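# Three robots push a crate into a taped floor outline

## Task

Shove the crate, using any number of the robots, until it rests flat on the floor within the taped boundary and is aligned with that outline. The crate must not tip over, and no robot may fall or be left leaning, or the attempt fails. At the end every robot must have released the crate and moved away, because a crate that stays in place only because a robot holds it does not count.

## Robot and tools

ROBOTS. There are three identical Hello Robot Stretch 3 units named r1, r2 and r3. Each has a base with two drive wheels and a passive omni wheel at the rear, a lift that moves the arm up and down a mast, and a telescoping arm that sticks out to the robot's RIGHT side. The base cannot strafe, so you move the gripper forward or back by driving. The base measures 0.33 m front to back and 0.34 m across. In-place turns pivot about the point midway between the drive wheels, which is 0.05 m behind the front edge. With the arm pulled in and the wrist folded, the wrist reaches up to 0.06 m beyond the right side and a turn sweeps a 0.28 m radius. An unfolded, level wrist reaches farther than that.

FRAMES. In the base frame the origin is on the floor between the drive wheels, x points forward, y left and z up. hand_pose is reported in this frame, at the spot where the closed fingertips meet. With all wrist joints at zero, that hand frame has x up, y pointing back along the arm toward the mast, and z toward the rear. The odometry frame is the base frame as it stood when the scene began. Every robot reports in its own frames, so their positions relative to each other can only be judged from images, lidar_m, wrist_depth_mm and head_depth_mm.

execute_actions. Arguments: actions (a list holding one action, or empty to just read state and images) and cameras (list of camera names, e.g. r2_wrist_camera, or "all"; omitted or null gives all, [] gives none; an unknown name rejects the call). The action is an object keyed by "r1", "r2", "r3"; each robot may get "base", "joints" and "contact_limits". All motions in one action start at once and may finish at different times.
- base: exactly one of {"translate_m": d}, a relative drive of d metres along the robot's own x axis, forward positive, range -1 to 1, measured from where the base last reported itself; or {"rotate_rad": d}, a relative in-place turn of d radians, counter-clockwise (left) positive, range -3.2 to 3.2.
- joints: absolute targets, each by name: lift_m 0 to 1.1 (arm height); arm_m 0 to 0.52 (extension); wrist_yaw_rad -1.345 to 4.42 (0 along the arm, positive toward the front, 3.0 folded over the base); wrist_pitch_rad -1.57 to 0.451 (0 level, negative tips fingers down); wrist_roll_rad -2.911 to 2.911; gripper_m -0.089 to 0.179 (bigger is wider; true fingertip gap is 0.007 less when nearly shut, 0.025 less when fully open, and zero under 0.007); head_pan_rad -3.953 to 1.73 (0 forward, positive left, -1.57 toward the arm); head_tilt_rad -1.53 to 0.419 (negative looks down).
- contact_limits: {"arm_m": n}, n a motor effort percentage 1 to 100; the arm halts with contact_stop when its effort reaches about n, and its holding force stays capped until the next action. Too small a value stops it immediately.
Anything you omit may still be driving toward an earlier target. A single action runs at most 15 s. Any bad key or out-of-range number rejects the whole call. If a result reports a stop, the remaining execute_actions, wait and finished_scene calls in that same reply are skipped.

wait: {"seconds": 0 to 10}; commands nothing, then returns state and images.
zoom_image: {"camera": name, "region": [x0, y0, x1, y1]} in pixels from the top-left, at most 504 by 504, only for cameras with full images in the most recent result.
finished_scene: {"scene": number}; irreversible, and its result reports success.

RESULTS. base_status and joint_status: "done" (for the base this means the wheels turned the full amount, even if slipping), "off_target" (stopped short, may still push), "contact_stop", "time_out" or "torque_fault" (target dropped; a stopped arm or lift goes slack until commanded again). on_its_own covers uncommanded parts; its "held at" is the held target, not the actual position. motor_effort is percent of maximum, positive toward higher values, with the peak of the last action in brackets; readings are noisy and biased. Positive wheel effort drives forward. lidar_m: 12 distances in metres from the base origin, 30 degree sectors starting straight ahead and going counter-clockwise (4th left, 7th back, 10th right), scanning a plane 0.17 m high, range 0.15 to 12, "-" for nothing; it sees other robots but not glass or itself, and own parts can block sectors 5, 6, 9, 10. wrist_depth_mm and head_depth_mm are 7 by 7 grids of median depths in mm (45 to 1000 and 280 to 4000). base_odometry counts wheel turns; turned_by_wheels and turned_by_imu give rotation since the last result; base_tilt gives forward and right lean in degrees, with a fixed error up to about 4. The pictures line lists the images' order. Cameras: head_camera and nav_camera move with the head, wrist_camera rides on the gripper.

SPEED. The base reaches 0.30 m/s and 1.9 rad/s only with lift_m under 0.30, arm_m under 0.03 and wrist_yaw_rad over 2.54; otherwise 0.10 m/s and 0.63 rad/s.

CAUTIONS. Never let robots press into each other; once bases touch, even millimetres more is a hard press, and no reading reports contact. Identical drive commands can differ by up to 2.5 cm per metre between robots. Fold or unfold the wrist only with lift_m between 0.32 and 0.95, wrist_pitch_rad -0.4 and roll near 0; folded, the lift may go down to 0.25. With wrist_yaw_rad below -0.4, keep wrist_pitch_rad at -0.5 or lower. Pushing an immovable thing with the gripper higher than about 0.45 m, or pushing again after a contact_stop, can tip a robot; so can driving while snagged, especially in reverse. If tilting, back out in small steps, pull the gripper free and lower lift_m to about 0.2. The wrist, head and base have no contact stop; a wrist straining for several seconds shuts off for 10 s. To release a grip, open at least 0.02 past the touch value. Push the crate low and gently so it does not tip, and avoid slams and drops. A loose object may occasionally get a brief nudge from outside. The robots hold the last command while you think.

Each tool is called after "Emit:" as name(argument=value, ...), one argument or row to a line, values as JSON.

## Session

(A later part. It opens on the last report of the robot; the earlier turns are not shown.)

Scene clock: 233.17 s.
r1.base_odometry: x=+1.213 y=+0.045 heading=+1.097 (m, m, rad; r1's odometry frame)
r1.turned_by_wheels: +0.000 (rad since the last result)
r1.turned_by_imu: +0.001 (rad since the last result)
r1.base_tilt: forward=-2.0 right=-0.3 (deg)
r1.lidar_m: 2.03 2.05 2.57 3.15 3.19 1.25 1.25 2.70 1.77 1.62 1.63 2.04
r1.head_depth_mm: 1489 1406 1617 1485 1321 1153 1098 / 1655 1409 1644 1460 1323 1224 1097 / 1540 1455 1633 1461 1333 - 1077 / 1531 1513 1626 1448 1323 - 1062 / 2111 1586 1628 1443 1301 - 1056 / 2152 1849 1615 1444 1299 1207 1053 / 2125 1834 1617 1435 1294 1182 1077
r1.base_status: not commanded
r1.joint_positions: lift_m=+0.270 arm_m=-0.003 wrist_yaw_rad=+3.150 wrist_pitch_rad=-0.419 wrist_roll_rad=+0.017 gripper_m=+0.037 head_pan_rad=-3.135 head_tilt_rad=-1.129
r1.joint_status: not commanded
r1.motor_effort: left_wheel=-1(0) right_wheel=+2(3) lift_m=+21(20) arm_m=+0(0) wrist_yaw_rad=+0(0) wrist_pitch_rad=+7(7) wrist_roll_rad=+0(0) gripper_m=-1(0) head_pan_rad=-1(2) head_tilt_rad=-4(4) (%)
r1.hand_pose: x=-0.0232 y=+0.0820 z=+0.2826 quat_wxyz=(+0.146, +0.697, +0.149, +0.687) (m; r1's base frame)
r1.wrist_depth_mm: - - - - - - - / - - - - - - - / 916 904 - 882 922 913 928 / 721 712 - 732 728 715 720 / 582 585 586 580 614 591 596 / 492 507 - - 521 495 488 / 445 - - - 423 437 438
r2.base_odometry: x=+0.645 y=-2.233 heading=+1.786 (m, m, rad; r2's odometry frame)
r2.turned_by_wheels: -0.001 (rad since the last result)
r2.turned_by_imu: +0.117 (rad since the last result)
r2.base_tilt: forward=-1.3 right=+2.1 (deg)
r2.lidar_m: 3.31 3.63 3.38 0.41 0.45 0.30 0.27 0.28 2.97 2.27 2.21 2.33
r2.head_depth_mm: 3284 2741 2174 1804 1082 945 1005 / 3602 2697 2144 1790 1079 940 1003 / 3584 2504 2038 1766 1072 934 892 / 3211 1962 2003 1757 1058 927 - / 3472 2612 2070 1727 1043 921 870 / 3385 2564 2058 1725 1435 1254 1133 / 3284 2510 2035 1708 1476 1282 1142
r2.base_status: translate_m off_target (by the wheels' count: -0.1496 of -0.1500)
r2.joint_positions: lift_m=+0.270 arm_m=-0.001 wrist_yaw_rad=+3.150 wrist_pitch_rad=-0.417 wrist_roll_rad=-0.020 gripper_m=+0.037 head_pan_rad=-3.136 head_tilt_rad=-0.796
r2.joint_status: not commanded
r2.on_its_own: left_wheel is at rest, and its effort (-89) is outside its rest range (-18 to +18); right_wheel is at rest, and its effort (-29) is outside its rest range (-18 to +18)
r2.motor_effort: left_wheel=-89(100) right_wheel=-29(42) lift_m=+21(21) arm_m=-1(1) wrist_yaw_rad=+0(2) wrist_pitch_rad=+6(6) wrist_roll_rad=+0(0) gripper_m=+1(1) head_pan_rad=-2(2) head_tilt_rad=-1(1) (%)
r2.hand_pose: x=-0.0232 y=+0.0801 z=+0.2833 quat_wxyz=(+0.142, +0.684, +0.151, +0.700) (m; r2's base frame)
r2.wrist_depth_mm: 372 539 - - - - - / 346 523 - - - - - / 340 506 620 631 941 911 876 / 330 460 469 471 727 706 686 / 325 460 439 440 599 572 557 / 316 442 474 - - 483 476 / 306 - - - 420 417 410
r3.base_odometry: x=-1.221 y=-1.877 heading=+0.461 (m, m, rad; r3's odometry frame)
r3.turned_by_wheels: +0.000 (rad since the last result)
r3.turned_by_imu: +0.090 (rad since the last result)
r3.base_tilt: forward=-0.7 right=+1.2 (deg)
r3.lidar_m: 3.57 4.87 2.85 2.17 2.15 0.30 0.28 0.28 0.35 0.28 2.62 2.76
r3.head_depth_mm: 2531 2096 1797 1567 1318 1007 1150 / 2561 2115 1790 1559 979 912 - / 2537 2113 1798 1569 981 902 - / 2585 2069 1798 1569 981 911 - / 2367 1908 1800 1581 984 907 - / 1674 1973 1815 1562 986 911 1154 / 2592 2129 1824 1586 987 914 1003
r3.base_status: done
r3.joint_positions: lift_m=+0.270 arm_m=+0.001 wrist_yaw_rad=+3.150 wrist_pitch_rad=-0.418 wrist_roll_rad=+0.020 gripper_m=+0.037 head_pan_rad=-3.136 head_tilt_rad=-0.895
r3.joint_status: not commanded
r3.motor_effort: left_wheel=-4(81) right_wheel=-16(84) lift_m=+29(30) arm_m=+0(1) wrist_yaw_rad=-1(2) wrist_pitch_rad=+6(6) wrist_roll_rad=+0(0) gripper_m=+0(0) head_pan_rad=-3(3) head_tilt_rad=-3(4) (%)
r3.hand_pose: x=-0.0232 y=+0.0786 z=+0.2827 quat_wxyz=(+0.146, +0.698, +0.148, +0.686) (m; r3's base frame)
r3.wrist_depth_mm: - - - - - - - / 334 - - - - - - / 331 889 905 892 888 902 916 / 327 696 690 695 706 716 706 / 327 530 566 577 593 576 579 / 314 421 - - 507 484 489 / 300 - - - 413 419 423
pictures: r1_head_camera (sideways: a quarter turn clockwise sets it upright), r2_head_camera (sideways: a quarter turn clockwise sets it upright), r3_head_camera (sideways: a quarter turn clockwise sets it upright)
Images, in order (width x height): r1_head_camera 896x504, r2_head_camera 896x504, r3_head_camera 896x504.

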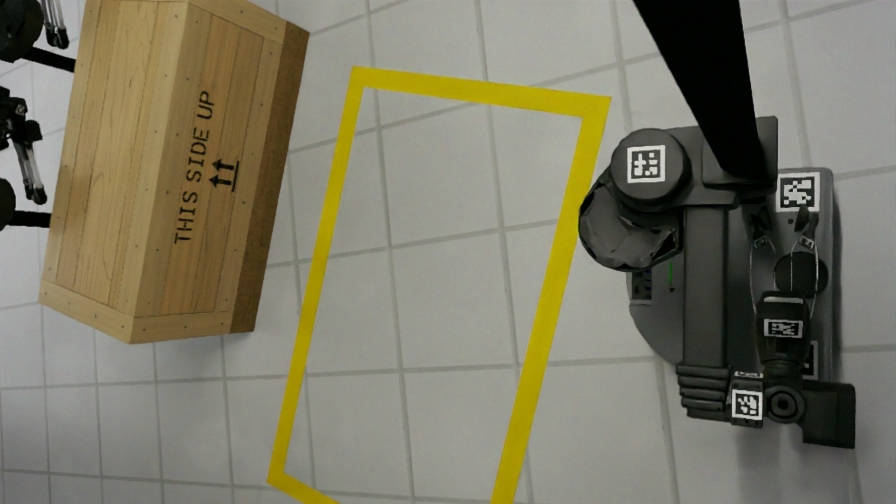

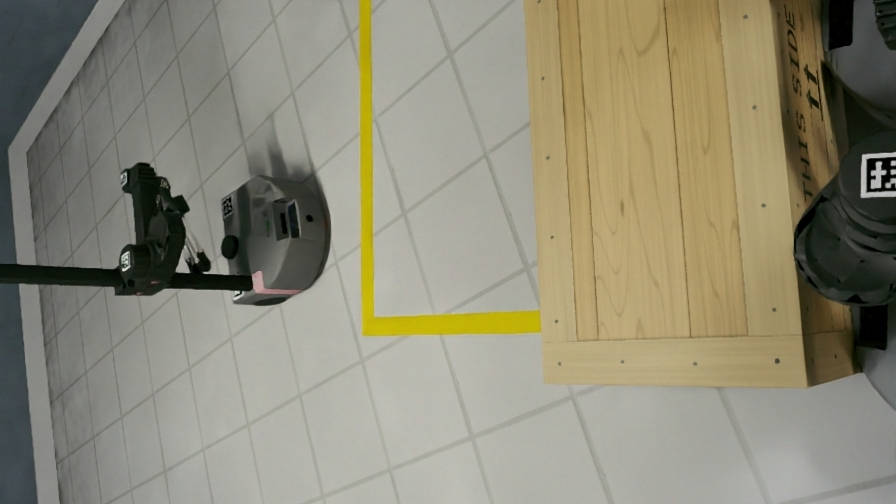

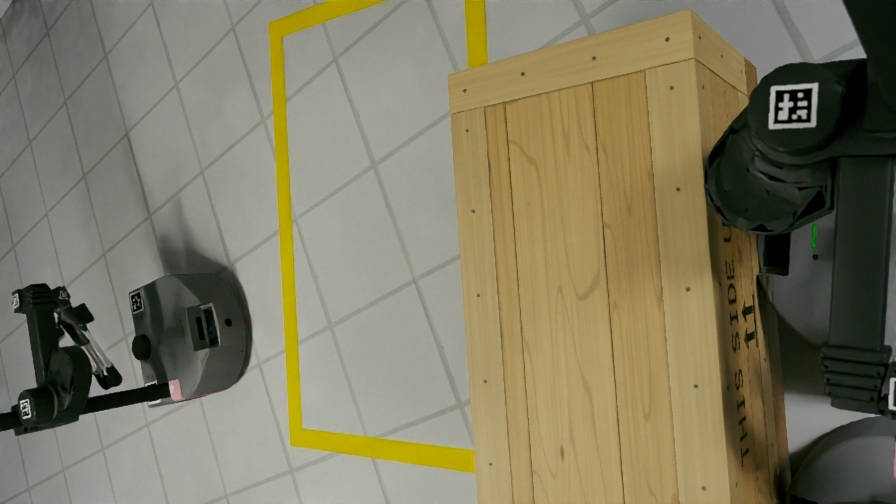

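Emit:
execute_actions(
  actions=[
    {"r1":{"base":{"rotate_rad":0.2}},"r2":{"base":{"translate_m":0.01}},"r3":{"base":{"translate_m":0.12}}},
  ],
  cameras=[],
)

Emit:
execute_actions(
  actions=[
    {"r1":{"base":{"translate_m":-0.95}},"r2":{"base":{"rotate_rad":-0.05}}},
  ],
  cameras=[],
)

Emit:
execute_actions(
  actions=[
    {"r1":{"base":{"rotate_rad":-0.48}}},
  ],
  cameras=["r1_head_camera","r3_head_camera"],
)

Scene clock: 243.10 s.
r1.base_odometry: x=+1.213 y=+0.045 heading=+1.297 (m, m, rad; r1's odometry frame)
r1.turned_by_wheels: +0.200 (rad since the last result)
r1.turned_by_imu: +0.201 (rad since the last result)
r1.base_tilt: forward=-2.1 right=-0.4 (deg)
r1.lidar_m: 2.03 2.15 3.09 3.16 3.34 1.25 1.26 2.17 1.66 1.62 1.71 2.08
r1.head_depth_mm: 1780 1388 1594 1468 1320 1153 1102 / 1552 1413 1617 1471 1323 1234 1101 / 2113 1495 1650 1457 1325 - 1078 / 2204 1836 1641 1441 1323 - 1062 / 2167 1838 1621 1456 1307 - 1060 / 2165 1848 1630 1443 1300 1209 1059 / 2146 1846 1617 1442 1295 1176 1087
r1.base_status: done
r1.joint_positions: lift_m=+0.270 arm_m=-0.003 wrist_yaw_rad=+3.150 wrist_pitch_rad=-0.419 wrist_roll_rad=+0.017 gripper_m=+0.037 head_pan_rad=-3.135 head_tilt_rad=-1.129
r1.joint_status: not commanded
r1.motor_effort: left_wheel=-1(6) right_wheel=+3(9) lift_m=+20(20) arm_m=+0(0) wrist_yaw_rad=+1(1) wrist_pitch_rad=+7(7) wrist_roll_rad=+0(0) gripper_m=+0(0) head_pan_rad=-1(2) head_tilt_rad=-4(4) (%)
r1.hand_pose: x=-0.0232 y=+0.0820 z=+0.2826 quat_wxyz=(+0.146, +0.697, +0.149, +0.687) (m; r1's base frame)
r1.wrist_depth_mm: - - - - - - - / - - - - - - - / 894 937 - 929 951 891 944 / 723 707 - 726 710 715 740 / 578 591 588 592 611 594 597 / 500 515 - - 511 492 502 / 445 - - - 427 431 433
r2.base_odometry: x=+0.643 y=-2.224 heading=+1.786 (m, m, rad; r2's odometry frame)
r2.turned_by_wheels: +0.000 (rad since the last result)
r2.turned_by_imu: -0.001 (rad since the last result)
r2.base_tilt: forward=-1.1 right=+1.6 (deg)
r2.lidar_m: 3.30 3.62 3.35 0.41 0.46 0.31 0.28 0.29 2.96 2.26 2.20 2.32
r2.head_depth_mm: 3291 2742 2188 1801 1084 942 1130 / 3557 2709 2137 1789 1074 941 1127 / 3584 2581 2082 1764 1060 932 930 / 3375 1945 2014 1747 1058 926 - / 3404 2583 2076 1727 1050 921 906 / 3416 2549 2059 1718 1417 1244 1133 / 3329 2510 2038 1700 1470 1289 1143
r2.base_status: done
r2.joint_positions: lift_m=+0.270 arm_m=-0.001 wrist_yaw_rad=+3.150 wrist_pitch_rad=-0.417 wrist_roll_rad=-0.020 gripper_m=+0.037 head_pan_rad=-3.136 head_tilt_rad=-0.796
r2.joint_status: not commanded
r2.motor_effort: left_wheel=+0(74) right_wheel=+0(24) lift_m=+22(21) arm_m=-1(1) wrist_yaw_rad=+0(1) wrist_pitch_rad=+7(6) wrist_roll_rad=+0(0) gripper_m=+0(0) head_pan_rad=-2(2) head_tilt_rad=-2(1) (%)
r2.hand_pose: x=-0.0232 y=+0.0801 z=+0.2833 quat_wxyz=(+0.142, +0.684, +0.151, +0.700) (m; r2's base frame)
r2.wrist_depth_mm: 386 559 - - - - - / 361 539 - - - - - / 353 528 886 587 837 930 877 / 344 504 738 449 459 699 672 / 336 490 604 425 431 571 559 / 330 452 556 - - 483 472 / 317 - - - 417 416 409
r3.base_odometry: x=-1.114 y=-1.823 heading=+0.461 (m, m, rad; r3's odometry frame)
r3.turned_by_wheels: +0.000 (rad since the last result)
r3.turned_by_imu: +0.000 (rad since the last result)
r3.base_tilt: forward=-0.7 right=+1.2 (deg)
r3.lidar_m: 3.46 4.74 2.91 2.23 2.21 0.43 0.39 0.40 0.30 0.40 2.57 2.69
r3.head_depth_mm: 2544 2097 1791 1563 1049 1244 1141 / 2553 2101 1797 1104 992 1216 - / 2564 2119 1796 1109 994 1178 - / 2568 2055 1812 1110 985 1194 - / 2069 1976 1817 1110 984 1200 - / 2334 2039 1811 1116 986 1203 1095 / 2582 2124 1809 1116 985 1047 958
r3.base_status: done
r3.joint_positions: lift_m=+0.270 arm_m=+0.001 wrist_yaw_rad=+3.150 wrist_pitch_rad=-0.418 wrist_roll_rad=+0.020 gripper_m=+0.037 head_pan_rad=-3.136 head_tilt_rad=-0.895
r3.joint_status: not commanded
r3.motor_effort: left_wheel=-1(8) right_wheel=+3(13) lift_m=+29(29) arm_m=+0(0) wrist_yaw_rad=-1(0) wrist_pitch_rad=+6(6) wrist_roll_rad=+0(0) gripper_m=+0(0) head_pan_rad=-3(3) head_tilt_rad=-3(2) (%)
r3.hand_pose: x=-0.0232 y=+0.0786 z=+0.2827 quat_wxyz=(+0.146, +0.698, +0.148, +0.686) (m; r3's base frame)
r3.wrist_depth_mm: - - - - - - - / - - - - - - - / 922 876 919 894 888 929 921 / 680 696 693 697 693 691 705 / 495 573 567 571 586 592 581 / 468 521 - - 506 488 495 / 429 - - - 414 426 428
pictures: none
No camera images: the call's "cameras" was empty. Leave "cameras" out to get every camera's image.

Scene clock: 248.03 s.
r1.base_odometry: x=+0.955 y=-0.869 heading=+1.296 (m, m, rad; r1's odometry frame)
r1.turned_by_wheels: +0.000 (rad since the last result)
r1.turned_by_imu: +0.000 (rad since the last result)
r1.base_tilt: forward=-2.0 right=-0.4 (deg)
r1.lidar_m: 2.98 3.16 3.28 0.60 0.40 0.37 0.37 2.10 1.60 1.57 1.65 2.37
r1.head_depth_mm: 2223 1904 1416 1035 948 1150 1099 / 2197 1897 1659 1025 962 1213 1096 / 2184 1879 1637 1045 987 - 1078 / 2198 1879 1640 1448 1334 - 1067 / 2148 1867 1620 1441 1304 - 1063 / 2155 1848 1614 1437 1302 1215 1057 / 2165 1819 1611 1441 1296 1178 1079
r1.base_status: done
r1.joint_positions: lift_m=+0.270 arm_m=-0.003 wrist_yaw_rad=+3.150 wrist_pitch_rad=-0.419 wrist_roll_rad=+0.017 gripper_m=+0.037 head_pan_rad=-3.135 head_tilt_rad=-1.129
r1.joint_status: not commanded
r1.motor_effort: left_wheel=-1(7) right_wheel=+2(6) lift_m=+20(20) arm_m=+0(0) wrist_yaw_rad=+0(1) wrist_pitch_rad=+7(7) wrist_roll_rad=-1(0) gripper_m=+1(0) head_pan_rad=-1(1) head_tilt_rad=-4(4) (%)
r1.hand_pose: x=-0.0232 y=+0.0820 z=+0.2826 quat_wxyz=(+0.146, +0.697, +0.149, +0.687) (m; r1's base frame)
r1.wrist_depth_mm: 321 389 - - - - - / 330 408 - - - - - / 340 428 - 876 931 928 947 / 351 452 - 711 708 722 733 / 359 467 565 595 608 599 596 / 372 468 - - 515 502 515 / 363 - - - 429 437 433
r2.base_odometry: x=+0.643 y=-2.224 heading=+1.737 (m, m, rad; r2's odometry frame)
r2.turned_by_wheels: -0.050 (rad since the last result)
r2.turned_by_imu: -0.052 (rad since the last result)
r2.base_tilt: forward=-1.2 right=+1.7 (deg)
r2.lidar_m: 3.13 3.61 3.54 0.41 0.50 0.31 0.28 0.29 3.10 2.28 2.20 2.29
r2.head_depth_mm: 3163 2777 1233 1513 1088 947 1152 / 3454 2682 2146 1613 1076 939 1127 / 3609 2658 2132 1758 1068 931 969 / 3485 2625 2099 1753 1058 928 - / 3436 2611 2071 1744 1052 920 911 / 3371 2556 2051 1714 1392 947 1113 / 3262 2526 2045 1705 1466 1285 1143
r2.base_status: done
r2.joint_positions: lift_m=+0.270 arm_m=-0.001 wrist_yaw_rad=+3.150 wrist_pitch_rad=-0.417 wrist_roll_rad=-0.020 gripper_m=+0.037 head_pan_rad=-3.136 head_tilt_rad=-0.796
r2.joint_status: not commanded
r2.motor_effort: left_wheel=+2(11) right_wheel=-2(6) lift_m=+21(22) arm_m=-1(1) wrist_yaw_rad=-1(1) wrist_pitch_rad=+6(6) wrist_roll_rad=+0(0) gripper_m=+0(0) head_pan_rad=-2(2) head_tilt_rad=-2(1) (%)
r2.hand_pose: x=-0.0232 y=+0.0801 z=+0.2833 quat_wxyz=(+0.142, +0.684, +0.151, +0.700) (m; r2's base frame)
r2.wrist_depth_mm: 401 639 - 537 - - - / 375 612 - - - - - / 363 581 - 584 915 904 875 / 364 546 730 444 484 701 683 / 352 527 571 422 564 569 564 / 340 483 540 - - 490 473 / 328 - - - 418 418 415
r3.base_odometry: x=-1.114 y=-1.823 heading=+0.461 (m, m, rad; r3's odometry frame)
r3.turned_by_wheels: +0.000 (rad since the last result)
r3.turned_by_imu: +0.000 (rad since the last result)
r3.base_tilt: forward=-0.7 right=+1.2 (deg)
r3.lidar_m: 3.45 4.76 2.91 2.23 2.21 0.43 0.39 0.40 0.30 0.40 2.57 2.71
r3.head_depth_mm: 2514 2102 1785 1562 1045 1243 1143 / 2545 2031 1508 1106 996 1219 - / 1033 1175 1374 1109 996 1176 - / 2573 2116 1798 1103 985 1198 - / 2567 2120 1818 1106 985 1201 - / 2575 2121 1810 1115 991 1200 1090 / 2600 2129 1808 1121 988 1045 959
r3.base_status: not commanded
r3.joint_positions: lift_m=+0.270 arm_m=+0.001 wrist_yaw_rad=+3.150 wrist_pitch_rad=-0.418 wrist_roll_rad=+0.020 gripper_m=+0.037 head_pan_rad=-3.136 head_tilt_rad=-0.895
r3.joint_status: not commanded
r3.motor_effort: left_wheel=+0(1) right_wheel=+3(3) lift_m=+29(29) arm_m=+0(0) wrist_yaw_rad=+0(0) wrist_pitch_rad=+6(6) wrist_roll_rad=+0(0) gripper_m=+0(1) head_pan_rad=-3(3) head_tilt_rad=-3(4) (%)
r3.hand_pose: x=-0.0232 y=+0.0786 z=+0.2827 quat_wxyz=(+0.146, +0.698, +0.148, +0.686) (m; r3's base frame)
r3.wrist_depth_mm: - - - - - - - / - - - - - - - / 910 891 886 907 913 927 917 / 700 701 700 711 725 705 729 / 500 569 583 585 593 585 574 / 462 517 - - 503 490 488 / 429 - - - 421 428 424
pictures: none
No camera images: the call's "cameras" was empty. Leave "cameras" out to get every camera's image.

Scene clock: 249.70 s.
r1.base_odometry: x=+0.955 y=-0.869 heading=+0.817 (m, m, rad; r1's odometry frame)
r1.turned_by_wheels: -0.480 (rad since the last result)
r1.turned_by_imu: -0.481 (rad since the last result)
r1.base_tilt: forward=-1.9 right=-0.5 (deg)
r1.lidar_m: 2.49 2.98 3.22 3.27 0.57 0.39 0.37 0.38 2.01 1.59 1.56 1.68
r1.head_depth_mm: 2239 1301 1383 1034 1265 1153 1099 / 2202 1839 1462 1030 1261 1227 1092 / 2198 1525 1430 1024 1129 - 1082 / 2124 1351 1436 1020 1097 - 1065 / 2171 1860 1642 1030 1263 - 1055 / 2165 1851 1631 1444 1302 1214 1053 / 2130 1841 1609 1435 1295 1182 1083
r1.base_status: done
r1.joint_positions: lift_m=+0.270 arm_m=-0.003 wrist_yaw_rad=+3.150 wrist_pitch_rad=-0.419 wrist_roll_rad=+0.017 gripper_m=+0.037 head_pan_rad=-3.135 head_tilt_rad=-1.129
r1.joint_status: not commanded
r1.motor_effort: left_wheel=+2(6) right_wheel=-2(8) lift_m=+20(20) arm_m=+0(1) wrist_yaw_rad=+0(1) wrist_pitch_rad=+7(7) wrist_roll_rad=+0(0) gripper_m=+1(1) head_pan_rad=-1(2) head_tilt_rad=-4(5) (%)
r1.hand_pose: x=-0.0232 y=+0.0820 z=+0.2826 quat_wxyz=(+0.146, +0.697, +0.149, +0.687) (m; r1's base frame)
r1.wrist_depth_mm: 514 - - - - - - / 507 - - - - - - / 494 765 - 912 937 934 924 / 497 685 - 715 725 724 718 / 491 581 589 594 610 580 595 / 466 504 - - 515 496 501 / 430 - - - 426 434 432
r2.base_odometry: x=+0.643 y=-2.224 heading=+1.737 (m, m, rad; r2's odometry frame)
r2.turned_by_wheels: +0.000 (rad since the last result)
r2.turned_by_imu: +0.000 (rad since the last result)
r2.base_tilt: forward=-1.2 right=+1.9 (deg)
r2.lidar_m: 3.13 3.61 3.53 0.41 0.50 0.31 0.28 0.29 3.11 2.29 2.21 2.29
r2.head_depth_mm: 3155 2458 1267 1515 1089 948 1152 / 3414 2715 2094 1527 1073 935 1125 / 3580 2654 2121 1771 1068 935 971 / 3554 2654 2106 1755 1058 922 - / 3456 2589 2061 1726 1048 918 906 / 3434 2532 2035 1716 1388 946 1110 / 3289 2562 2023 1708 1467 1286 1142
r2.base_status: not commanded
r2.joint_positions: lift_m=+0.270 arm_m=-0.001 wrist_yaw_rad=+3.150 wrist_pitch_rad=-0.417 wrist_roll_rad=-0.020 gripper_m=+0.037 head_pan_rad=-3.136 head_tilt_rad=-0.796
r2.joint_status: not commanded
r2.motor_effort: left_wheel=+2(2) right_wheel=-1(1) lift_m=+21(21) arm_m=-1(1) wrist_yaw_rad=+0(0) wrist_pitch_rad=+6(6) wrist_roll_rad=+0(0) gripper_m=+0(0) head_pan_rad=-3(2) head_tilt_rad=-2(1) (%)
r2.hand_pose: x=-0.0232 y=+0.0801 z=+0.2833 quat_wxyz=(+0.142, +0.684, +0.151, +0.700) (m; r2's base frame)
r2.wrist_depth_mm: 400 641 - 553 - - - / 373 602 - - - - - / 366 577 - 586 887 894 852 / 361 546 718 451 482 696 674 / 355 530 570 420 557 571 556 / 343 482 543 - - 479 468 / 328 - - - 421 421 408
r3.base_odometry: x=-1.114 y=-1.823 heading=+0.461 (m, m, rad; r3's odometry frame)
r3.turned_by_wheels: +0.000 (rad since the last result)
r3.turned_by_imu: +0.000 (rad since the last result)
r3.base_tilt: forward=-0.7 right=+1.2 (deg)
r3.lidar_m: 3.44 4.74 2.93 2.24 2.20 0.43 0.39 0.40 0.30 0.40 2.57 2.70
r3.head_depth_mm: 2530 2102 1795 1567 1047 1243 1148 / 2524 2116 1539 1104 994 1220 - / 2549 2111 1490 1106 1000 1176 - / 2408 2013 1728 1111 986 1203 - / 2566 2103 1796 1108 983 1201 - / 2558 2134 1805 1117 988 1203 1092 / 2571 2133 1808 1115 988 1042 960
r3.base_status: not commanded
r3.joint_positions: lift_m=+0.270 arm_m=+0.001 wrist_yaw_rad=+3.150 wrist_pitch_rad=-0.418 wrist_roll_rad=+0.020 gripper_m=+0.037 head_pan_rad=-3.136 head_tilt_rad=-0.895
r3.joint_status: not commanded
r3.motor_effort: left_wheel=-1(0) right_wheel=+2(3) lift_m=+29(30) arm_m=+0(0) wrist_yaw_rad=+0(0) wrist_pitch_rad=+6(6) wrist_roll_rad=+0(0) gripper_m=+0(0) head_pan_rad=-3(3) head_tilt_rad=-3(4) (%)
r3.hand_pose: x=-0.0232 y=+0.0786 z=+0.2827 quat_wxyz=(+0.146, +0.698, +0.148, +0.686) (m; r3's base frame)
r3.wrist_depth_mm: - - - - - - - / - - - - - - - / 901 926 901 921 917 918 894 / 689 702 689 692 716 706 707 / 496 577 574 586 596 579 586 / 466 524 - - 506 489 492 / 436 - - - 419 424 420
pictures: r1_head_camera (sideways: a quarter turn clockwise sets it upright), r3_head_camera (sideways: a quarter turn clockwise sets it upright)
Images, in order (width x height): r1_head_camera 896x504, r3_head_camera 896x504.

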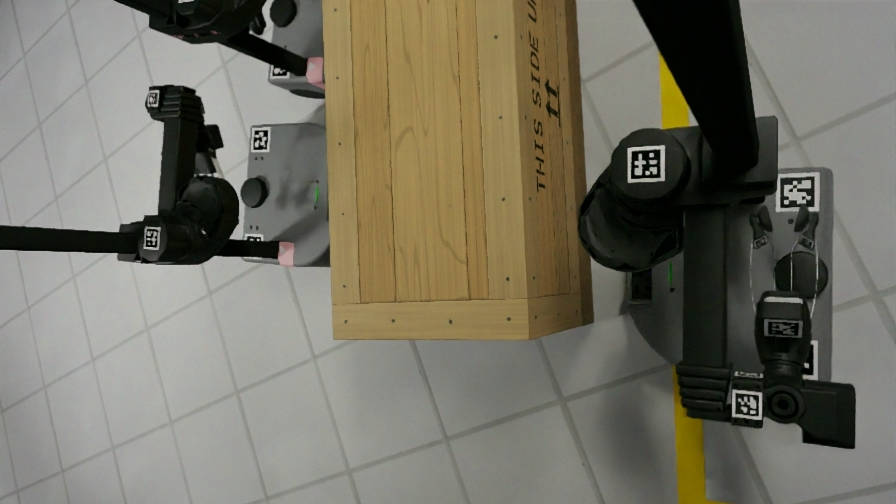

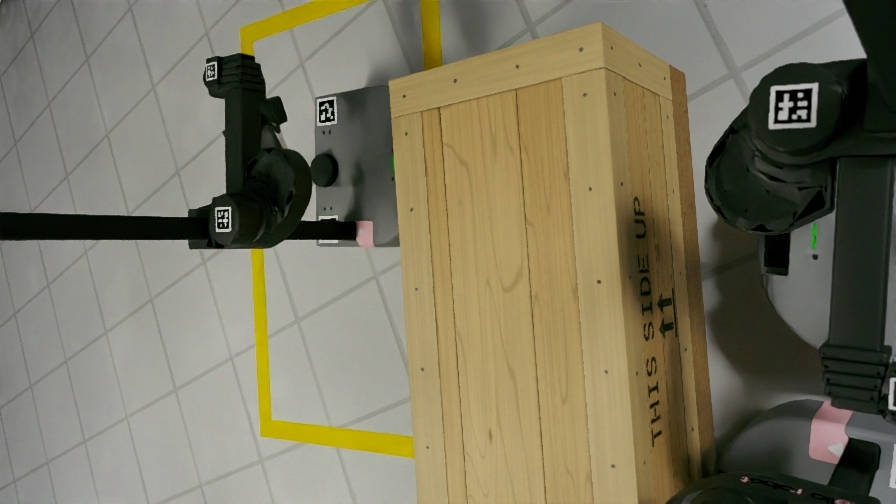

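Emit:
execute_actions(
  actions=[
    {"r1":{"base":{"translate_m":-0.08}}},
  ],
  cameras=[],
)

Emit:
execute_actions(
  actions=[
    {"r1":{"base":{"translate_m":-0.14}},"r2":{"base":{"translate_m":-0.14}}},
  ],
  cameras=["r1_head_camera","r3_head_camera","r2_head_camera"],
)

Scene clock: 253.10 s.
r1.base_odometry: x=+0.901 y=-0.928 heading=+0.817 (m, m, rad; r1's odometry frame)
r1.turned_by_wheels: +0.000 (rad since the last result)
r1.turned_by_imu: +0.001 (rad since the last result)
r1.base_tilt: forward=-2.0 right=-0.4 (deg)
r1.lidar_m: 2.54 3.06 3.30 3.23 0.44 0.31 0.29 0.30 2.06 1.62 1.59 1.71
r1.head_depth_mm: 2225 1904 1400 1025 990 1153 1099 / 2240 1806 1489 1025 967 1233 1096 / 2195 1306 1435 1021 950 - 1075 / 2119 1097 1435 1019 946 - 1065 / 2178 1873 1621 1028 981 - 1059 / 2147 1839 1629 1444 1305 1213 1056 / 2162 1829 1605 1435 1288 1177 1078
r1.base_status: done
r1.joint_positions: lift_m=+0.270 arm_m=-0.003 wrist_yaw_rad=+3.150 wrist_pitch_rad=-0.419 wrist_roll_rad=+0.017 gripper_m=+0.037 head_pan_rad=-3.135 head_tilt_rad=-1.129
r1.joint_status: not commanded
r1.motor_effort: left_wheel=+2(5) right_wheel=-2(11) lift_m=+20(20) arm_m=+0(0) wrist_yaw_rad=-1(1) wrist_pitch_rad=+7(7) wrist_roll_rad=+0(0) gripper_m=-1(0) head_pan_rad=-1(2) head_tilt_rad=-4(4) (%)
r1.hand_pose: x=-0.0232 y=+0.0820 z=+0.2826 quat_wxyz=(+0.146, +0.697, +0.149, +0.687) (m; r1's base frame)
r1.wrist_depth_mm: 395 575 - - - - - / 392 613 - - - - - / 385 591 - 930 942 930 954 / 379 593 - 725 708 717 734 / 372 548 586 586 612 594 602 / 368 502 - - 514 499 497 / 339 - - - 425 430 436
r2.base_odometry: x=+0.643 y=-2.224 heading=+1.737 (m, m, rad; r2's odometry frame)
r2.turned_by_wheels: +0.000 (rad since the last result)
r2.turned_by_imu: -0.001 (rad since the last result)
r2.base_tilt: forward=-1.1 right=+1.8 (deg)
r2.lidar_m: 3.15 3.62 3.53 0.41 0.50 0.31 0.28 0.29 3.10 2.28 2.20 2.29
r2.head_depth_mm: 3146 2636 1192 1402 1081 948 1148 / 3403 2697 2134 1519 1073 945 1127 / 3648 2662 2129 1768 1072 932 974 / 3506 2617 2093 1745 1059 925 - / 3487 2615 2068 1731 1050 919 910 / 3418 2555 2051 1704 1389 948 1115 / 3310 2520 2029 1710 1471 1287 1141
r2.base_status: not commanded
r2.joint_positions: lift_m=+0.270 arm_m=-0.001 wrist_yaw_rad=+3.150 wrist_pitch_rad=-0.417 wrist_roll_rad=-0.020 gripper_m=+0.037 head_pan_rad=-3.136 head_tilt_rad=-0.796
r2.joint_status: not commanded
r2.motor_effort: left_wheel=+3(2) right_wheel=-1(1) lift_m=+21(21) arm_m=-1(1) wrist_yaw_rad=-1(0) wrist_pitch_rad=+6(6) wrist_roll_rad=+0(0) gripper_m=+1(0) head_pan_rad=-2(2) head_tilt_rad=-1(1) (%)
r2.hand_pose: x=-0.0232 y=+0.0801 z=+0.2833 quat_wxyz=(+0.142, +0.684, +0.151, +0.700) (m; r2's base frame)
r2.wrist_depth_mm: 398 642 - 545 - - - / 376 604 - - - - - / 367 577 - 588 884 919 888 / 362 545 748 445 482 697 674 / 351 523 577 422 556 567 567 / 343 484 538 - - 486 472 / 330 - - - 421 414 411
r3.base_odometry: x=-1.114 y=-1.823 heading=+0.461 (m, m, rad; r3's odometry frame)
r3.turned_by_wheels: +0.000 (rad since the last result)
r3.turned_by_imu: +0.000 (rad since the last result)
r3.base_tilt: forward=-0.7 right=+1.2 (deg)
r3.lidar_m: 3.47 4.75 2.93 2.23 2.21 0.43 0.39 0.40 0.30 0.41 2.57 2.71
r3.head_depth_mm: 2517 2085 1750 1547 1042 1244 1148 / 2511 2099 1480 1104 998 1218 - / 2571 2121 1137 1109 1000 1181 - / 2418 2016 1731 1114 981 1199 - / 2576 2122 1793 1110 984 1198 - / 2549 2129 1825 1112 986 1200 1092 / 2577 2129 1817 1114 990 1045 955
r3.base_status: not commanded
r3.joint_positions: lift_m=+0.270 arm_m=+0.001 wrist_yaw_rad=+3.150 wrist_pitch_rad=-0.418 wrist_roll_rad=+0.020 gripper_m=+0.037 head_pan_rad=-3.136 head_tilt_rad=-0.895
r3.joint_status: not commanded
r3.motor_effort: left_wheel=-1(1) right_wheel=+2(3) lift_m=+29(30) arm_m=-1(1) wrist_yaw_rad=-1(0) wrist_pitch_rad=+6(6) wrist_roll_rad=+0(0) gripper_m=+0(1) head_pan_rad=-3(3) head_tilt_rad=-2(3) (%)
r3.hand_pose: x=-0.0232 y=+0.0786 z=+0.2827 quat_wxyz=(+0.146, +0.698, +0.148, +0.686) (m; r3's base frame)
r3.wrist_depth_mm: - - - - - - - / - - - - - - - / 895 898 904 916 924 893 888 / 699 711 707 717 707 706 711 / 491 578 566 576 600 565 583 / 467 513 - - 503 496 494 / 431 - - - 414 423 421
pictures: none
No camera images: the call's "cameras" was empty. Leave "cameras" out to get every camera's image.

Scene clock: 255.33 s.
r1.base_odometry: x=+0.805 y=-1.029 heading=+0.818 (m, m, rad; r1's odometry frame)
r1.turned_by_wheels: +0.001 (rad since the last result)
r1.turned_by_imu: +0.079 (rad since the last result)
r1.base_tilt: forward=-2.0 right=-0.4 (deg)
r1.lidar_m: 2.91 3.18 3.55 0.49 0.30 0.27 0.27 0.33 1.99 1.65 1.64 1.83
r1.head_depth_mm: 2228 1892 1630 1030 928 1153 1095 / 2215 1897 1371 1030 928 1043 1094 / 2079 1795 1065 1024 935 - 1081 / 2178 1867 1612 1017 943 - 1062 / 2162 1855 1618 1445 1175 - 1061 / 2147 1851 1613 1436 1304 1210 1058 / 2146 1855 1608 1437 1295 1169 1080
r1.base_status: translate_m off_target (by the wheels' count: -0.1398 of -0.1400)
r1.joint_positions: lift_m=+0.270 arm_m=-0.003 wrist_yaw_rad=+3.150 wrist_pitch_rad=-0.418 wrist_roll_rad=+0.017 gripper_m=+0.037 head_pan_rad=-3.135 head_tilt_rad=-1.129
r1.joint_status: not commanded
r1.on_its_own: right_wheel is at rest, and its effort (-60) is outside its rest range (-18 to +18)
r1.motor_effort: left_wheel=-5(26) right_wheel=-60(81) lift_m=+20(20) arm_m=+0(0) wrist_yaw_rad=-1(2) wrist_pitch_rad=+7(7) wrist_roll_rad=+0(0) gripper_m=+0(0) head_pan_rad=-2(2) head_tilt_rad=-3(4) (%)
r1.hand_pose: x=-0.0232 y=+0.0821 z=+0.2826 quat_wxyz=(+0.145, +0.697, +0.149, +0.687) (m; r1's base frame)
r1.wrist_depth_mm: 249 302 - - - - - / 258 321 - - - - - / 263 333 - 872 956 947 935 / 268 348 - 707 730 718 740 / 276 361 461 591 618 593 593 / 284 352 - - 512 498 505 / 273 - - - 425 435 431
r2.base_odometry: x=+0.666 y=-2.361 heading=+1.736 (m, m, rad; r2's odometry frame)
r2.turned_by_wheels: +0.000 (rad since the last result)
r2.turned_by_imu: +0.267 (rad since the last result)
r2.base_tilt: forward=-1.0 right=+1.7 (deg)
r2.lidar_m: 3.72 4.96 0.43 0.43 0.29 0.27 0.27 0.35 2.58 2.24 2.24 2.61
r2.head_depth_mm: 3572 2773 2173 1804 1543 945 836 / 3579 2728 2139 1781 1541 942 835 / 3476 2684 2126 1772 1061 931 853 / 3395 2613 2097 1753 1057 926 - / 3322 2606 2068 1741 1496 916 1001 / 3207 2559 2044 1717 1483 1297 1152 / 3137 2498 2049 1710 1469 1285 1143
r2.base_status: translate_m off_target (by the wheels' count: -0.1396 of -0.1400)
r2.joint_positions: lift_m=+0.270 arm_m=+0.000 wrist_yaw_rad=+3.151 wrist_pitch_rad=-0.417 wrist_roll_rad=-0.020 gripper_m=+0.037 head_pan_rad=-3.136 head_tilt_rad=-0.796
r2.joint_status: not commanded
r2.on_its_own: left_wheel is at rest, and its effort (-75) is outside its rest range (-18 to +18); right_wheel is at rest, and its effort (-35) is outside its rest range (-18 to +18)
r2.motor_effort: left_wheel=-75(100) right_wheel=-35(52) lift_m=+21(21) arm_m=-1(1) wrist_yaw_rad=-1(2) wrist_pitch_rad=+6(6) wrist_roll_rad=+0(0) gripper_m=+0(1) head_pan_rad=-2(2) head_tilt_rad=-2(1) (%)
r2.hand_pose: x=-0.0233 y=+0.0801 z=+0.2833 quat_wxyz=(+0.142, +0.684, +0.151, +0.700) (m; r2's base frame)
r2.wrist_depth_mm: 284 292 - 580 - 384 - / 225 275 335 619 - - - / 232 289 359 638 561 572 884 / 237 299 384 491 434 419 678 / 245 309 416 537 402 380 535 / 253 315 423 - - 422 475 / 258 - - - 427 414 409
r3.base_odometry: x=-1.114 y=-1.823 heading=+0.461 (m, m, rad; r3's odometry frame)
r3.turned_by_wheels: +0.000 (rad since the last result)
r3.turned_by_imu: +0.000 (rad since the last result)
r3.base_tilt: forward=-0.8 right=+1.2 (deg)
r3.lidar_m: 3.46 4.73 2.92 2.23 2.20 0.31 0.31 0.35 0.37 0.43 2.56 2.70
r3.head_depth_mm: 2514 2097 1715 1549 1367 1248 1150 / 2554 2101 1285 1362 980 904 - / 2419 2053 1067 1087 984 911 - / 2473 2066 1737 1110 981 1002 - / 2572 2135 1808 1116 986 1144 - / 2568 2126 1807 1116 988 1203 1153 / 2593 2134 1816 1118 995 1077 1012
r3.base_status: not commanded
r3.joint_positions: lift_m=+0.270 arm_m=+0.001 wrist_yaw_rad=+3.150 wrist_pitch_rad=-0.418 wrist_roll_rad=+0.020 gripper_m=+0.037 head_pan_rad=-3.136 head_tilt_rad=-0.895
r3.joint_status: not commanded
r3.motor_effort: left_wheel=-1(1) right_wheel=+2(2) lift_m=+29(29) arm_m=-1(0) wrist_yaw_rad=+0(0) wrist_pitch_rad=+6(6) wrist_roll_rad=+0(0) gripper_m=+0(1) head_pan_rad=-3(3) head_tilt_rad=-3(3) (%)
r3.hand_pose: x=-0.0232 y=+0.0786 z=+0.2827 quat_wxyz=(+0.146, +0.698, +0.148, +0.686) (m; r3's base frame)
r3.wrist_depth_mm: - - - - - - - / - - - - - - - / 855 895 905 907 908 917 928 / 301 694 697 702 705 696 695 / 311 572 573 575 608 569 580 / 318 386 - - 499 487 485 / 305 - - - 417 419 417
pictures: r1_head_camera (sideways: a quarter turn clockwise sets it upright), r2_head_camera (sideways: a quarter turn clockwise sets it upright), r3_head_camera (sideways: a quarter turn clockwise sets it upright)
Images, in order (width x height): r1_head_camera 896x504, r2_head_camera 896x504, r3_head_camera 896x504.

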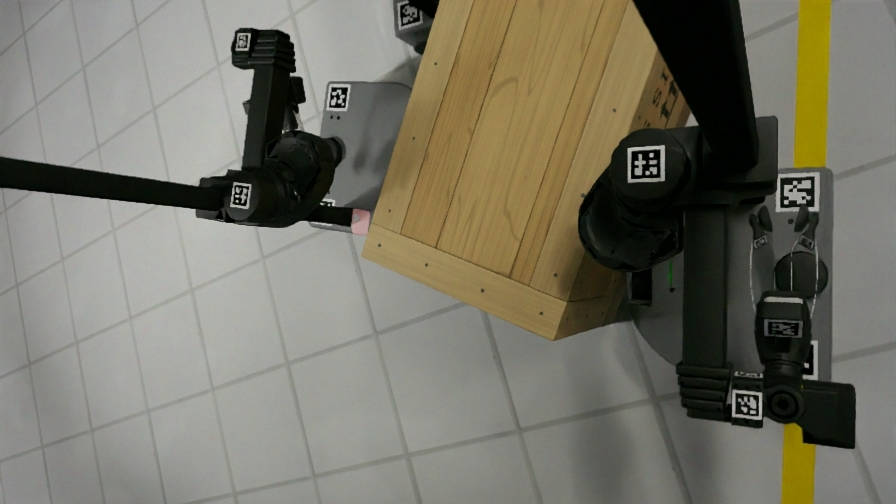

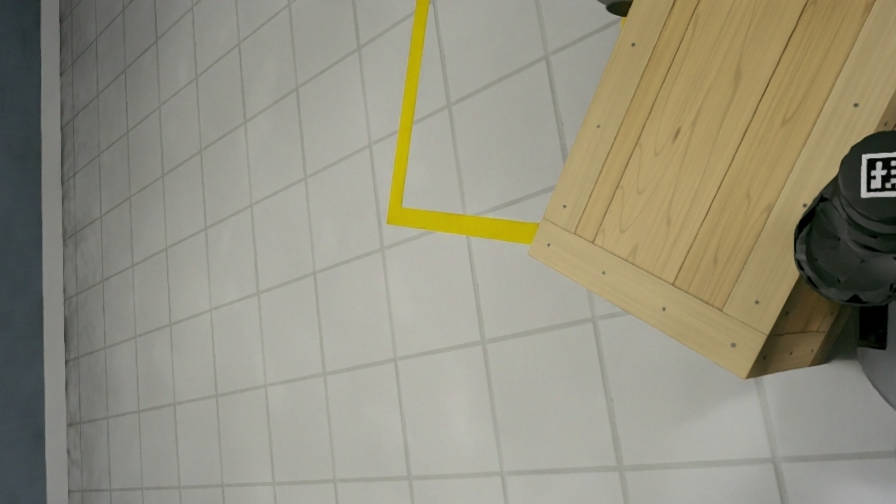

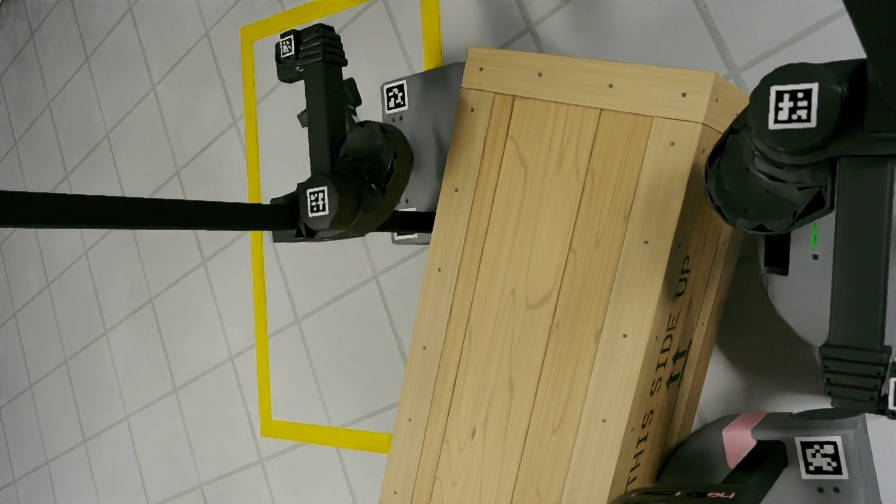

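Emit:
execute_actions(
  actions=[
    {"r1":{"base":{"translate_m":0.015}},"r2":{"base":{"translate_m":0.015}},"r3":{"base":{"translate_m":0.15}}},
  ],
  cameras=[],
)

Emit:
execute_actions(
  actions=[
    {"r1":{"base":{"rotate_rad":-0.3}},"r2":{"base":{"rotate_rad":-0.42}}},
  ],
  cameras=[],
)

Emit:
execute_actions(
  actions=[
    {"r1":{"base":{"translate_m":-0.1}},"r2":{"base":{"translate_m":-0.12}}},
  ],
  cameras=["r1_head_camera","r3_head_camera","r2_head_camera"],
)

Scene clock: 262.00 s.
r1.base_odometry: x=+0.815 y=-1.019 heading=+0.818 (m, m, rad; r1's odometry frame)
r1.turned_by_wheels: +0.000 (rad since the last result)
r1.turned_by_imu: +0.001 (rad since the last result)
r1.base_tilt: forward=-2.0 right=-0.5 (deg)
r1.lidar_m: 2.89 3.16 3.53 0.52 0.32 0.29 0.29 0.35 2.00 1.65 1.64 1.82
r1.head_depth_mm: 2211 1857 1662 1034 929 1153 1102 / 2207 1786 1471 1026 926 1098 1094 / 2096 1114 1431 1022 933 - 1076 / 2165 1868 1605 1019 944 - 1060 / 2164 1876 1612 1446 1251 - 1059 / 2160 1843 1627 1444 1304 1209 1059 / 2166 1842 1615 1442 1299 1173 1075
r1.base_status: done
r1.joint_positions: lift_m=+0.270 arm_m=-0.003 wrist_yaw_rad=+3.150 wrist_pitch_rad=-0.418 wrist_roll_rad=+0.017 gripper_m=+0.037 head_pan_rad=-3.135 head_tilt_rad=-1.129
r1.joint_status: not commanded
r1.motor_effort: left_wheel=+1(5) right_wheel=+1(48) lift_m=+20(20) arm_m=+0(0) wrist_yaw_rad=+0(1) wrist_pitch_rad=+7(7) wrist_roll_rad=+0(0) gripper_m=+0(0) head_pan_rad=-2(2) head_tilt_rad=-4(5) (%)
r1.hand_pose: x=-0.0232 y=+0.0821 z=+0.2826 quat_wxyz=(+0.146, +0.697, +0.149, +0.687) (m; r1's base frame)
r1.wrist_depth_mm: 261 316 - - - - - / 266 338 - - - - - / 277 353 - 908 946 956 926 / 283 363 - 727 714 730 724 / 292 382 494 585 616 588 592 / 293 379 - - 521 495 497 / 285 - - - 425 434 435
r2.base_odometry: x=+0.663 y=-2.347 heading=+1.736 (m, m, rad; r2's odometry frame)
r2.turned_by_wheels: +0.000 (rad since the last result)
r2.turned_by_imu: -0.001 (rad since the last result)
r2.base_tilt: forward=-1.1 right=+1.8 (deg)
r2.lidar_m: 3.67 0.48 0.48 0.45 0.30 0.28 0.29 0.36 2.58 2.24 2.22 2.59
r2.head_depth_mm: 3624 2737 2170 1811 1533 945 839 / 3544 2714 2123 1775 1521 938 841 / 3447 2648 2127 1767 1072 933 856 / 3379 2613 2127 1734 1056 927 - / 3301 2610 2075 1742 1487 924 1062 / 3258 2517 2043 1717 1476 1299 1151 / 3216 2509 2029 1712 1468 1283 1148
r2.base_status: done
r2.joint_positions: lift_m=+0.270 arm_m=+0.000 wrist_yaw_rad=+3.151 wrist_pitch_rad=-0.417 wrist_roll_rad=-0.020 gripper_m=+0.037 head_pan_rad=-3.136 head_tilt_rad=-0.796
r2.joint_status: not commanded
r2.motor_effort: left_wheel=-1(62) right_wheel=+1(29) lift_m=+21(21) arm_m=-1(1) wrist_yaw_rad=+0(1) wrist_pitch_rad=+6(6) wrist_roll_rad=+0(0) gripper_m=+0(1) head_pan_rad=-2(2) head_tilt_rad=-2(2) (%)
r2.hand_pose: x=-0.0233 y=+0.0801 z=+0.2833 quat_wxyz=(+0.142, +0.684, +0.151, +0.700) (m; r2's base frame)
r2.wrist_depth_mm: 289 303 - 612 - - 487 / 238 290 352 661 - - - / 244 302 375 737 895 541 543 / 250 312 403 708 569 419 413 / 257 325 438 597 468 387 352 / 267 328 448 - - 424 384 / 272 - - - 426 416 405
r3.base_odometry: x=-0.980 y=-1.756 heading=+0.461 (m, m, rad; r3's odometry frame)
r3.turned_by_wheels: +0.000 (rad since the last result)
r3.turned_by_imu: +0.000 (rad since the last result)
r3.base_tilt: forward=-0.7 right=+1.2 (deg)
r3.lidar_m: 3.32 4.62 3.01 2.31 2.27 0.46 0.46 0.46 0.48 2.57 2.50 2.62
r3.head_depth_mm: 2536 2096 1798 1532 1386 1248 1141 / 2533 2089 1508 1105 1010 1247 - / 2502 2034 1189 1106 1020 1249 - / 2481 2046 1773 1111 1033 1247 - / 2560 2128 1795 1113 1102 1252 - / 2579 2127 1820 1111 1165 1201 1148 / 2581 2116 1288 1112 866 1070 1124
r3.base_status: done
r3.joint_positions: lift_m=+0.270 arm_m=+0.001 wrist_yaw_rad=+3.150 wrist_pitch_rad=-0.418 wrist_roll_rad=+0.020 gripper_m=+0.037 head_pan_rad=-3.136 head_tilt_rad=-0.895
r3.joint_status: not commanded
r3.motor_effort: left_wheel=-1(7) right_wheel=+3(12) lift_m=+29(29) arm_m=+0(1) wrist_yaw_rad=-1(1) wrist_pitch_rad=+6(6) wrist_roll_rad=-1(0) gripper_m=-1(0) head_pan_rad=-3(3) head_tilt_rad=-4(3) (%)
r3.hand_pose: x=-0.0232 y=+0.0786 z=+0.2827 quat_wxyz=(+0.146, +0.698, +0.148, +0.686) (m; r3's base frame)
r3.wrist_depth_mm: - - - - - - - / - - - - - - - / 907 903 912 917 910 914 916 / 694 707 703 714 700 713 700 / 575 569 559 565 598 578 577 / 487 521 - - 502 493 495 / 432 - - - 420 418 423
pictures: none
No camera images: the call's "cameras" was empty. Leave "cameras" out to get every camera's image.

Scene clock: 263.50 s.
r1.base_odometry: x=+0.815 y=-1.019 heading=+0.518 (m, m, rad; r1's odometry frame)
r1.turned_by_wheels: -0.300 (rad since the last result)
r1.turned_by_imu: -0.300 (rad since the last result)
r1.base_tilt: forward=-1.8 right=-0.4 (deg)
r1.lidar_m: 2.09 3.15 3.21 3.39 0.39 0.30 0.29 0.30 2.67 1.76 1.64 1.66
r1.head_depth_mm: 2074 1911 1097 1032 954 1163 1100 / 2204 1767 1312 1024 944 1227 1097 / 2198 1829 1639 1021 945 - 1080 / 2209 1755 1439 1016 940 - 1063 / 2174 1114 1422 1019 950 - 1061 / 2072 1791 1618 1400 1246 1216 1058 / 2127 1836 1620 1443 1293 1183 1080
r1.base_status: done
r1.joint_positions: lift_m=+0.270 arm_m=-0.003 wrist_yaw_rad=+3.150 wrist_pitch_rad=-0.418 wrist_roll_rad=+0.017 gripper_m=+0.037 head_pan_rad=-3.135 head_tilt_rad=-1.129
r1.joint_status: not commanded
r1.motor_effort: left_wheel=+2(7) right_wheel=-3(7) lift_m=+20(20) arm_m=+0(1) wrist_yaw_rad=+0(0) wrist_pitch_rad=+7(7) wrist_roll_rad=+0(0) gripper_m=+0(0) head_pan_rad=-1(2) head_tilt_rad=-5(4) (%)
r1.hand_pose: x=-0.0232 y=+0.0821 z=+0.2826 quat_wxyz=(+0.146, +0.697, +0.149, +0.687) (m; r1's base frame)
r1.wrist_depth_mm: 334 458 - - - - - / 336 495 - - - - - / 338 486 - 934 943 936 950 / 336 490 - 730 715 721 735 / 335 487 588 588 608 590 594 / 336 460 - - 510 501 503 / 315 - - - 428 431 437
r2.base_odometry: x=+0.663 y=-2.347 heading=+1.316 (m, m, rad; r2's odometry frame)
r2.turned_by_wheels: -0.420 (rad since the last result)
r2.turned_by_imu: -0.425 (rad since the last result)
r2.base_tilt: forward=-1.3 right=+1.9 (deg)
r2.lidar_m: 2.79 3.68 0.48 0.58 0.40 0.29 0.28 0.29 3.67 2.45 2.23 2.26
r2.head_depth_mm: 803 2554 2191 1168 1086 945 962 / 3040 2609 1974 1076 1076 936 961 / 3267 2648 2125 1734 1068 931 872 / 3490 2611 2112 1751 1056 927 - / 3414 2569 2066 1736 1047 922 901 / 3393 2566 2072 1712 1046 912 983 / 3288 2520 2022 1702 1438 925 1087
r2.base_status: done
r2.joint_positions: lift_m=+0.270 arm_m=+0.000 wrist_yaw_rad=+3.151 wrist_pitch_rad=-0.417 wrist_roll_rad=-0.020 gripper_m=+0.037 head_pan_rad=-3.136 head_tilt_rad=-0.796
r2.joint_status: not commanded
r2.motor_effort: left_wheel=+2(12) right_wheel=-2(6) lift_m=+21(21) arm_m=+0(0) wrist_yaw_rad=+0(0) wrist_pitch_rad=+6(7) wrist_roll_rad=+0(0) gripper_m=+0(0) head_pan_rad=-2(2) head_tilt_rad=-2(2) (%)
r2.hand_pose: x=-0.0233 y=+0.0801 z=+0.2833 quat_wxyz=(+0.142, +0.684, +0.151, +0.700) (m; r2's base frame)
r2.wrist_depth_mm: 343 432 - - 599 381 - / 304 427 587 - - - - / 308 427 632 617 561 875 896 / 303 418 662 476 433 443 680 / 303 419 598 495 455 485 555 / 301 403 549 - - 482 475 / 295 - - - 420 416 409
r3.base_odometry: x=-0.980 y=-1.756 heading=+0.461 (m, m, rad; r3's odometry frame)
r3.turned_by_wheels: +0.000 (rad since the last result)
r3.turned_by_imu: +0.000 (rad since the last result)
r3.base_tilt: forward=-0.7 right=+1.2 (deg)
r3.lidar_m: 3.32 4.62 3.01 2.30 2.27 0.46 0.46 0.40 0.41 2.56 2.50 2.64
r3.head_depth_mm: 2549 2086 1756 1541 1394 1251 1143 / 2541 2124 1514 1106 1011 1241 - / 2552 2097 1206 1107 1016 1248 - / 2427 1973 1456 1107 1033 1255 - / 2566 2120 1818 1115 1101 1250 - / 2583 2137 1808 1117 1131 1142 1140 / 2580 2135 1274 1112 818 1054 1109
r3.base_status: not commanded
r3.joint_positions: lift_m=+0.270 arm_m=+0.001 wrist_yaw_rad=+3.150 wrist_pitch_rad=-0.418 wrist_roll_rad=+0.020 gripper_m=+0.037 head_pan_rad=-3.136 head_tilt_rad=-0.895
r3.joint_status: not commanded
r3.motor_effort: left_wheel=-1(0) right_wheel=+3(3) lift_m=+29(29) arm_m=-1(1) wrist_yaw_rad=+0(0) wrist_pitch_rad=+6(6) wrist_roll_rad=+0(0) gripper_m=+0(0) head_pan_rad=-2(3) head_tilt_rad=-3(3) (%)
r3.hand_pose: x=-0.0232 y=+0.0786 z=+0.2827 quat_wxyz=(+0.146, +0.698, +0.148, +0.686) (m; r3's base frame)
r3.wrist_depth_mm: - - - - - - - / - - - - - - - / 882 927 928 884 903 914 947 / 697 695 700 710 708 703 699 / 572 575 573 581 599 577 572 / 483 518 - - 496 485 483 / 434 - - - 417 427 422
pictures: none
No camera images: the call's "cameras" was empty. Leave "cameras" out to get every camera's image.

Scene clock: 265.77 s.
r1.base_odometry: x=+0.729 y=-1.068 heading=+0.517 (m, m, rad; r1's odometry frame)
r1.turned_by_wheels: -0.001 (rad since the last result)
r1.turned_by_imu: +0.112 (rad since the last result)
r1.base_tilt: forward=-1.8 right=-0.4 (deg)
r1.lidar_m: 2.36 3.23 3.34 0.49 0.30 0.27 0.27 0.33 2.40 1.75 1.68 1.74
r1.head_depth_mm: 2218 1906 980 1030 930 1151 1104 / 2222 1883 1651 1025 927 1052 1093 / 2202 1766 1477 1027 935 - 1080 / 2177 1860 1398 1021 943 - 1066 / 2110 1784 1569 1018 978 - 1066 / 2172 1836 1619 1436 1277 1208 1061 / 2141 1835 1604 1438 1296 1178 1082
r1.base_status: translate_m off_target (by the wheels' count: -0.0996 of -0.1000)
r1.joint_positions: lift_m=+0.270 arm_m=-0.003 wrist_yaw_rad=+3.150 wrist_pitch_rad=-0.418 wrist_roll_rad=+0.017 gripper_m=+0.037 head_pan_rad=-3.135 head_tilt_rad=-1.130
r1.joint_status: not commanded
r1.on_its_own: left_wheel is at rest, and its effort (-43) is outside its rest range (-18 to +18); right_wheel is at rest, and its effort (-45) is outside its rest range (-18 to +18)
r1.motor_effort: left_wheel=-43(68) right_wheel=-45(90) lift_m=+20(20) arm_m=+1(0) wrist_yaw_rad=+0(2) wrist_pitch_rad=+7(7) wrist_roll_rad=+0(0) gripper_m=+0(0) head_pan_rad=-1(1) head_tilt_rad=-5(4) (%)
r1.hand_pose: x=-0.0232 y=+0.0821 z=+0.2827 quat_wxyz=(+0.145, +0.697, +0.149, +0.687) (m; r1's base frame)
r1.wrist_depth_mm: 250 304 - - - - - / 256 322 - - - - - / 265 336 - 921 929 924 934 / 270 346 - 717 733 721 731 / 277 360 461 592 607 585 596 / 284 359 - - 515 502 500 / 274 - - - 430 431 435
r2.base_odometry: x=+0.633 y=-2.462 heading=+1.316 (m, m, rad; r2's odometry frame)
r2.turned_by_wheels: -0.001 (rad since the last result)
r2.turned_by_imu: +0.102 (rad since the last result)
r2.base_tilt: forward=-1.1 right=+1.8 (deg)
r2.lidar_m: 3.03 3.69 0.48 0.53 0.31 0.27 0.27 0.32 3.32 2.35 2.24 2.29
r2.head_depth_mm: 2985 2738 2112 1009 1024 944 840 / 3309 2703 2153 1784 1185 938 848 / 3515 2642 2136 1774 1064 934 855 / 3500 2623 2112 1757 1059 927 - / 3449 2613 2075 1730 1049 919 925 / 3388 2571 2070 1718 1091 918 1107 / 3263 2522 2035 1697 1461 1255 1130
r2.base_status: translate_m off_target (by the wheels' count: -0.1195 of -0.1200)
r2.joint_positions: lift_m=+0.270 arm_m=+0.000 wrist_yaw_rad=+3.150 wrist_pitch_rad=-0.417 wrist_roll_rad=-0.020 gripper_m=+0.037 head_pan_rad=-3.136 head_tilt_rad=-0.796
r2.joint_status: not commanded
r2.on_its_own: left_wheel is at rest, and its effort (-98) is outside its rest range (-18 to +18); right_wheel is at rest, and its effort (-38) is outside its rest range (-18 to +18)
r2.motor_effort: left_wheel=-98(100) right_wheel=-38(51) lift_m=+22(22) arm_m=+0(1) wrist_yaw_rad=-1(1) wrist_pitch_rad=+6(6) wrist_roll_rad=+0(0) gripper_m=+0(0) head_pan_rad=-2(3) head_tilt_rad=-1(2) (%)
r2.hand_pose: x=-0.0232 y=+0.0801 z=+0.2834 quat_wxyz=(+0.142, +0.684, +0.151, +0.700) (m; r2's base frame)
r2.wrist_depth_mm: 287 317 - - - 443 - / 241 306 377 - - - - / 244 316 408 879 567 542 878 / 252 321 435 571 444 426 651 / 258 331 465 561 440 445 540 / 264 330 472 - - 477 471 / 265 - - - 422 415 411
r3.base_odometry: x=-0.980 y=-1.756 heading=+0.461 (m, m, rad; r3's odometry frame)
r3.turned_by_wheels: +0.000 (rad since the last result)
r3.turned_by_imu: +0.000 (rad since the last result)
r3.base_tilt: forward=-0.7 right=+1.3 (deg)
r3.lidar_m: 3.33 4.62 3.00 2.31 2.27 0.36 0.37 0.42 0.48 2.56 2.50 2.63
r3.head_depth_mm: 2526 2113 1750 1562 1377 1244 1146 / 2534 2093 1475 1097 997 1240 - / 2544 2119 1153 1107 979 1039 - / 2446 2005 1364 1112 1002 1212 - / 2597 2123 1803 1110 1035 1254 - / 2574 2132 1806 1115 1117 1149 1148 / 2569 2131 1277 1114 818 1053 1126
r3.base_status: not commanded
r3.joint_positions: lift_m=+0.270 arm_m=+0.001 wrist_yaw_rad=+3.150 wrist_pitch_rad=-0.418 wrist_roll_rad=+0.020 gripper_m=+0.037 head_pan_rad=-3.136 head_tilt_rad=-0.895
r3.joint_status: not commanded
r3.motor_effort: left_wheel=+0(1) right_wheel=+3(3) lift_m=+29(29) arm_m=+0(0) wrist_yaw_rad=-1(0) wrist_pitch_rad=+6(6) wrist_roll_rad=+0(0) gripper_m=+0(1) head_pan_rad=-3(3) head_tilt_rad=-3(3) (%)
r3.hand_pose: x=-0.0232 y=+0.0786 z=+0.2827 quat_wxyz=(+0.146, +0.698, +0.148, +0.686) (m; r3's base frame)
r3.wrist_depth_mm: - - - - - - - / - - - - - - - / 893 889 927 925 897 924 931 / 710 697 712 694 721 701 709 / 567 568 570 578 586 577 571 / 477 507 - - 497 491 489 / 357 - - - 414 423 421
pictures: r1_head_camera (sideways: a quarter turn clockwise sets it upright), r2_head_camera (sideways: a quarter turn clockwise sets it upright), r3_head_camera (sideways: a quarter turn clockwise sets it upright)
Images, in order (width x height): r1_head_camera 896x504, r2_head_camera 896x504, r3_head_camera 896x504.

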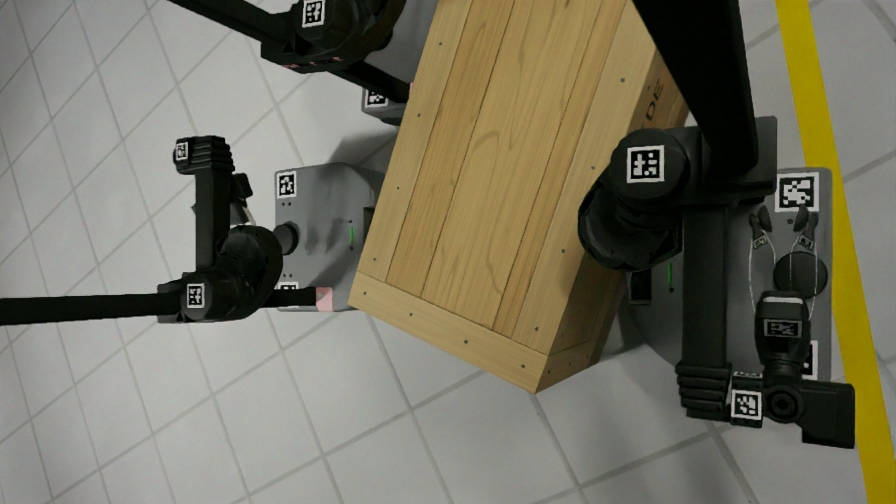

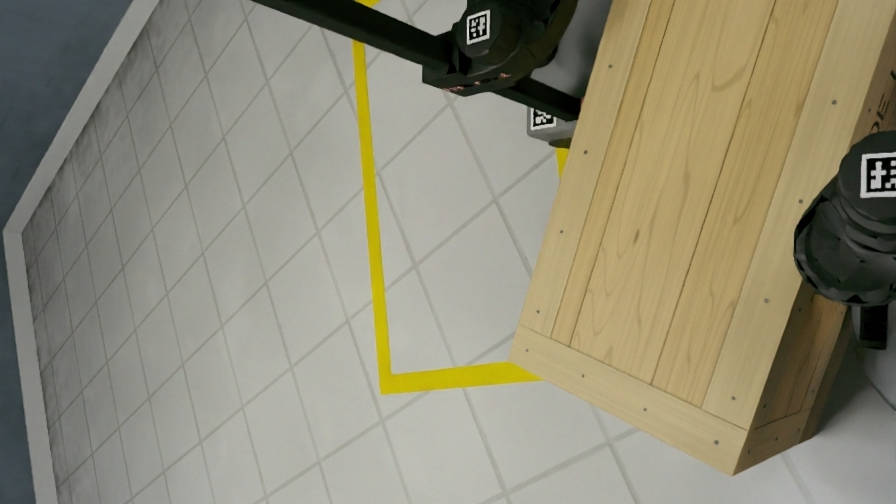

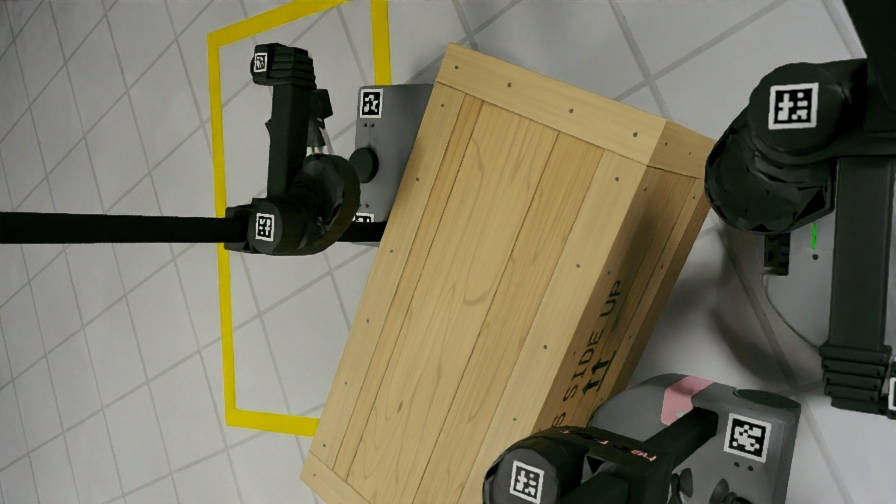

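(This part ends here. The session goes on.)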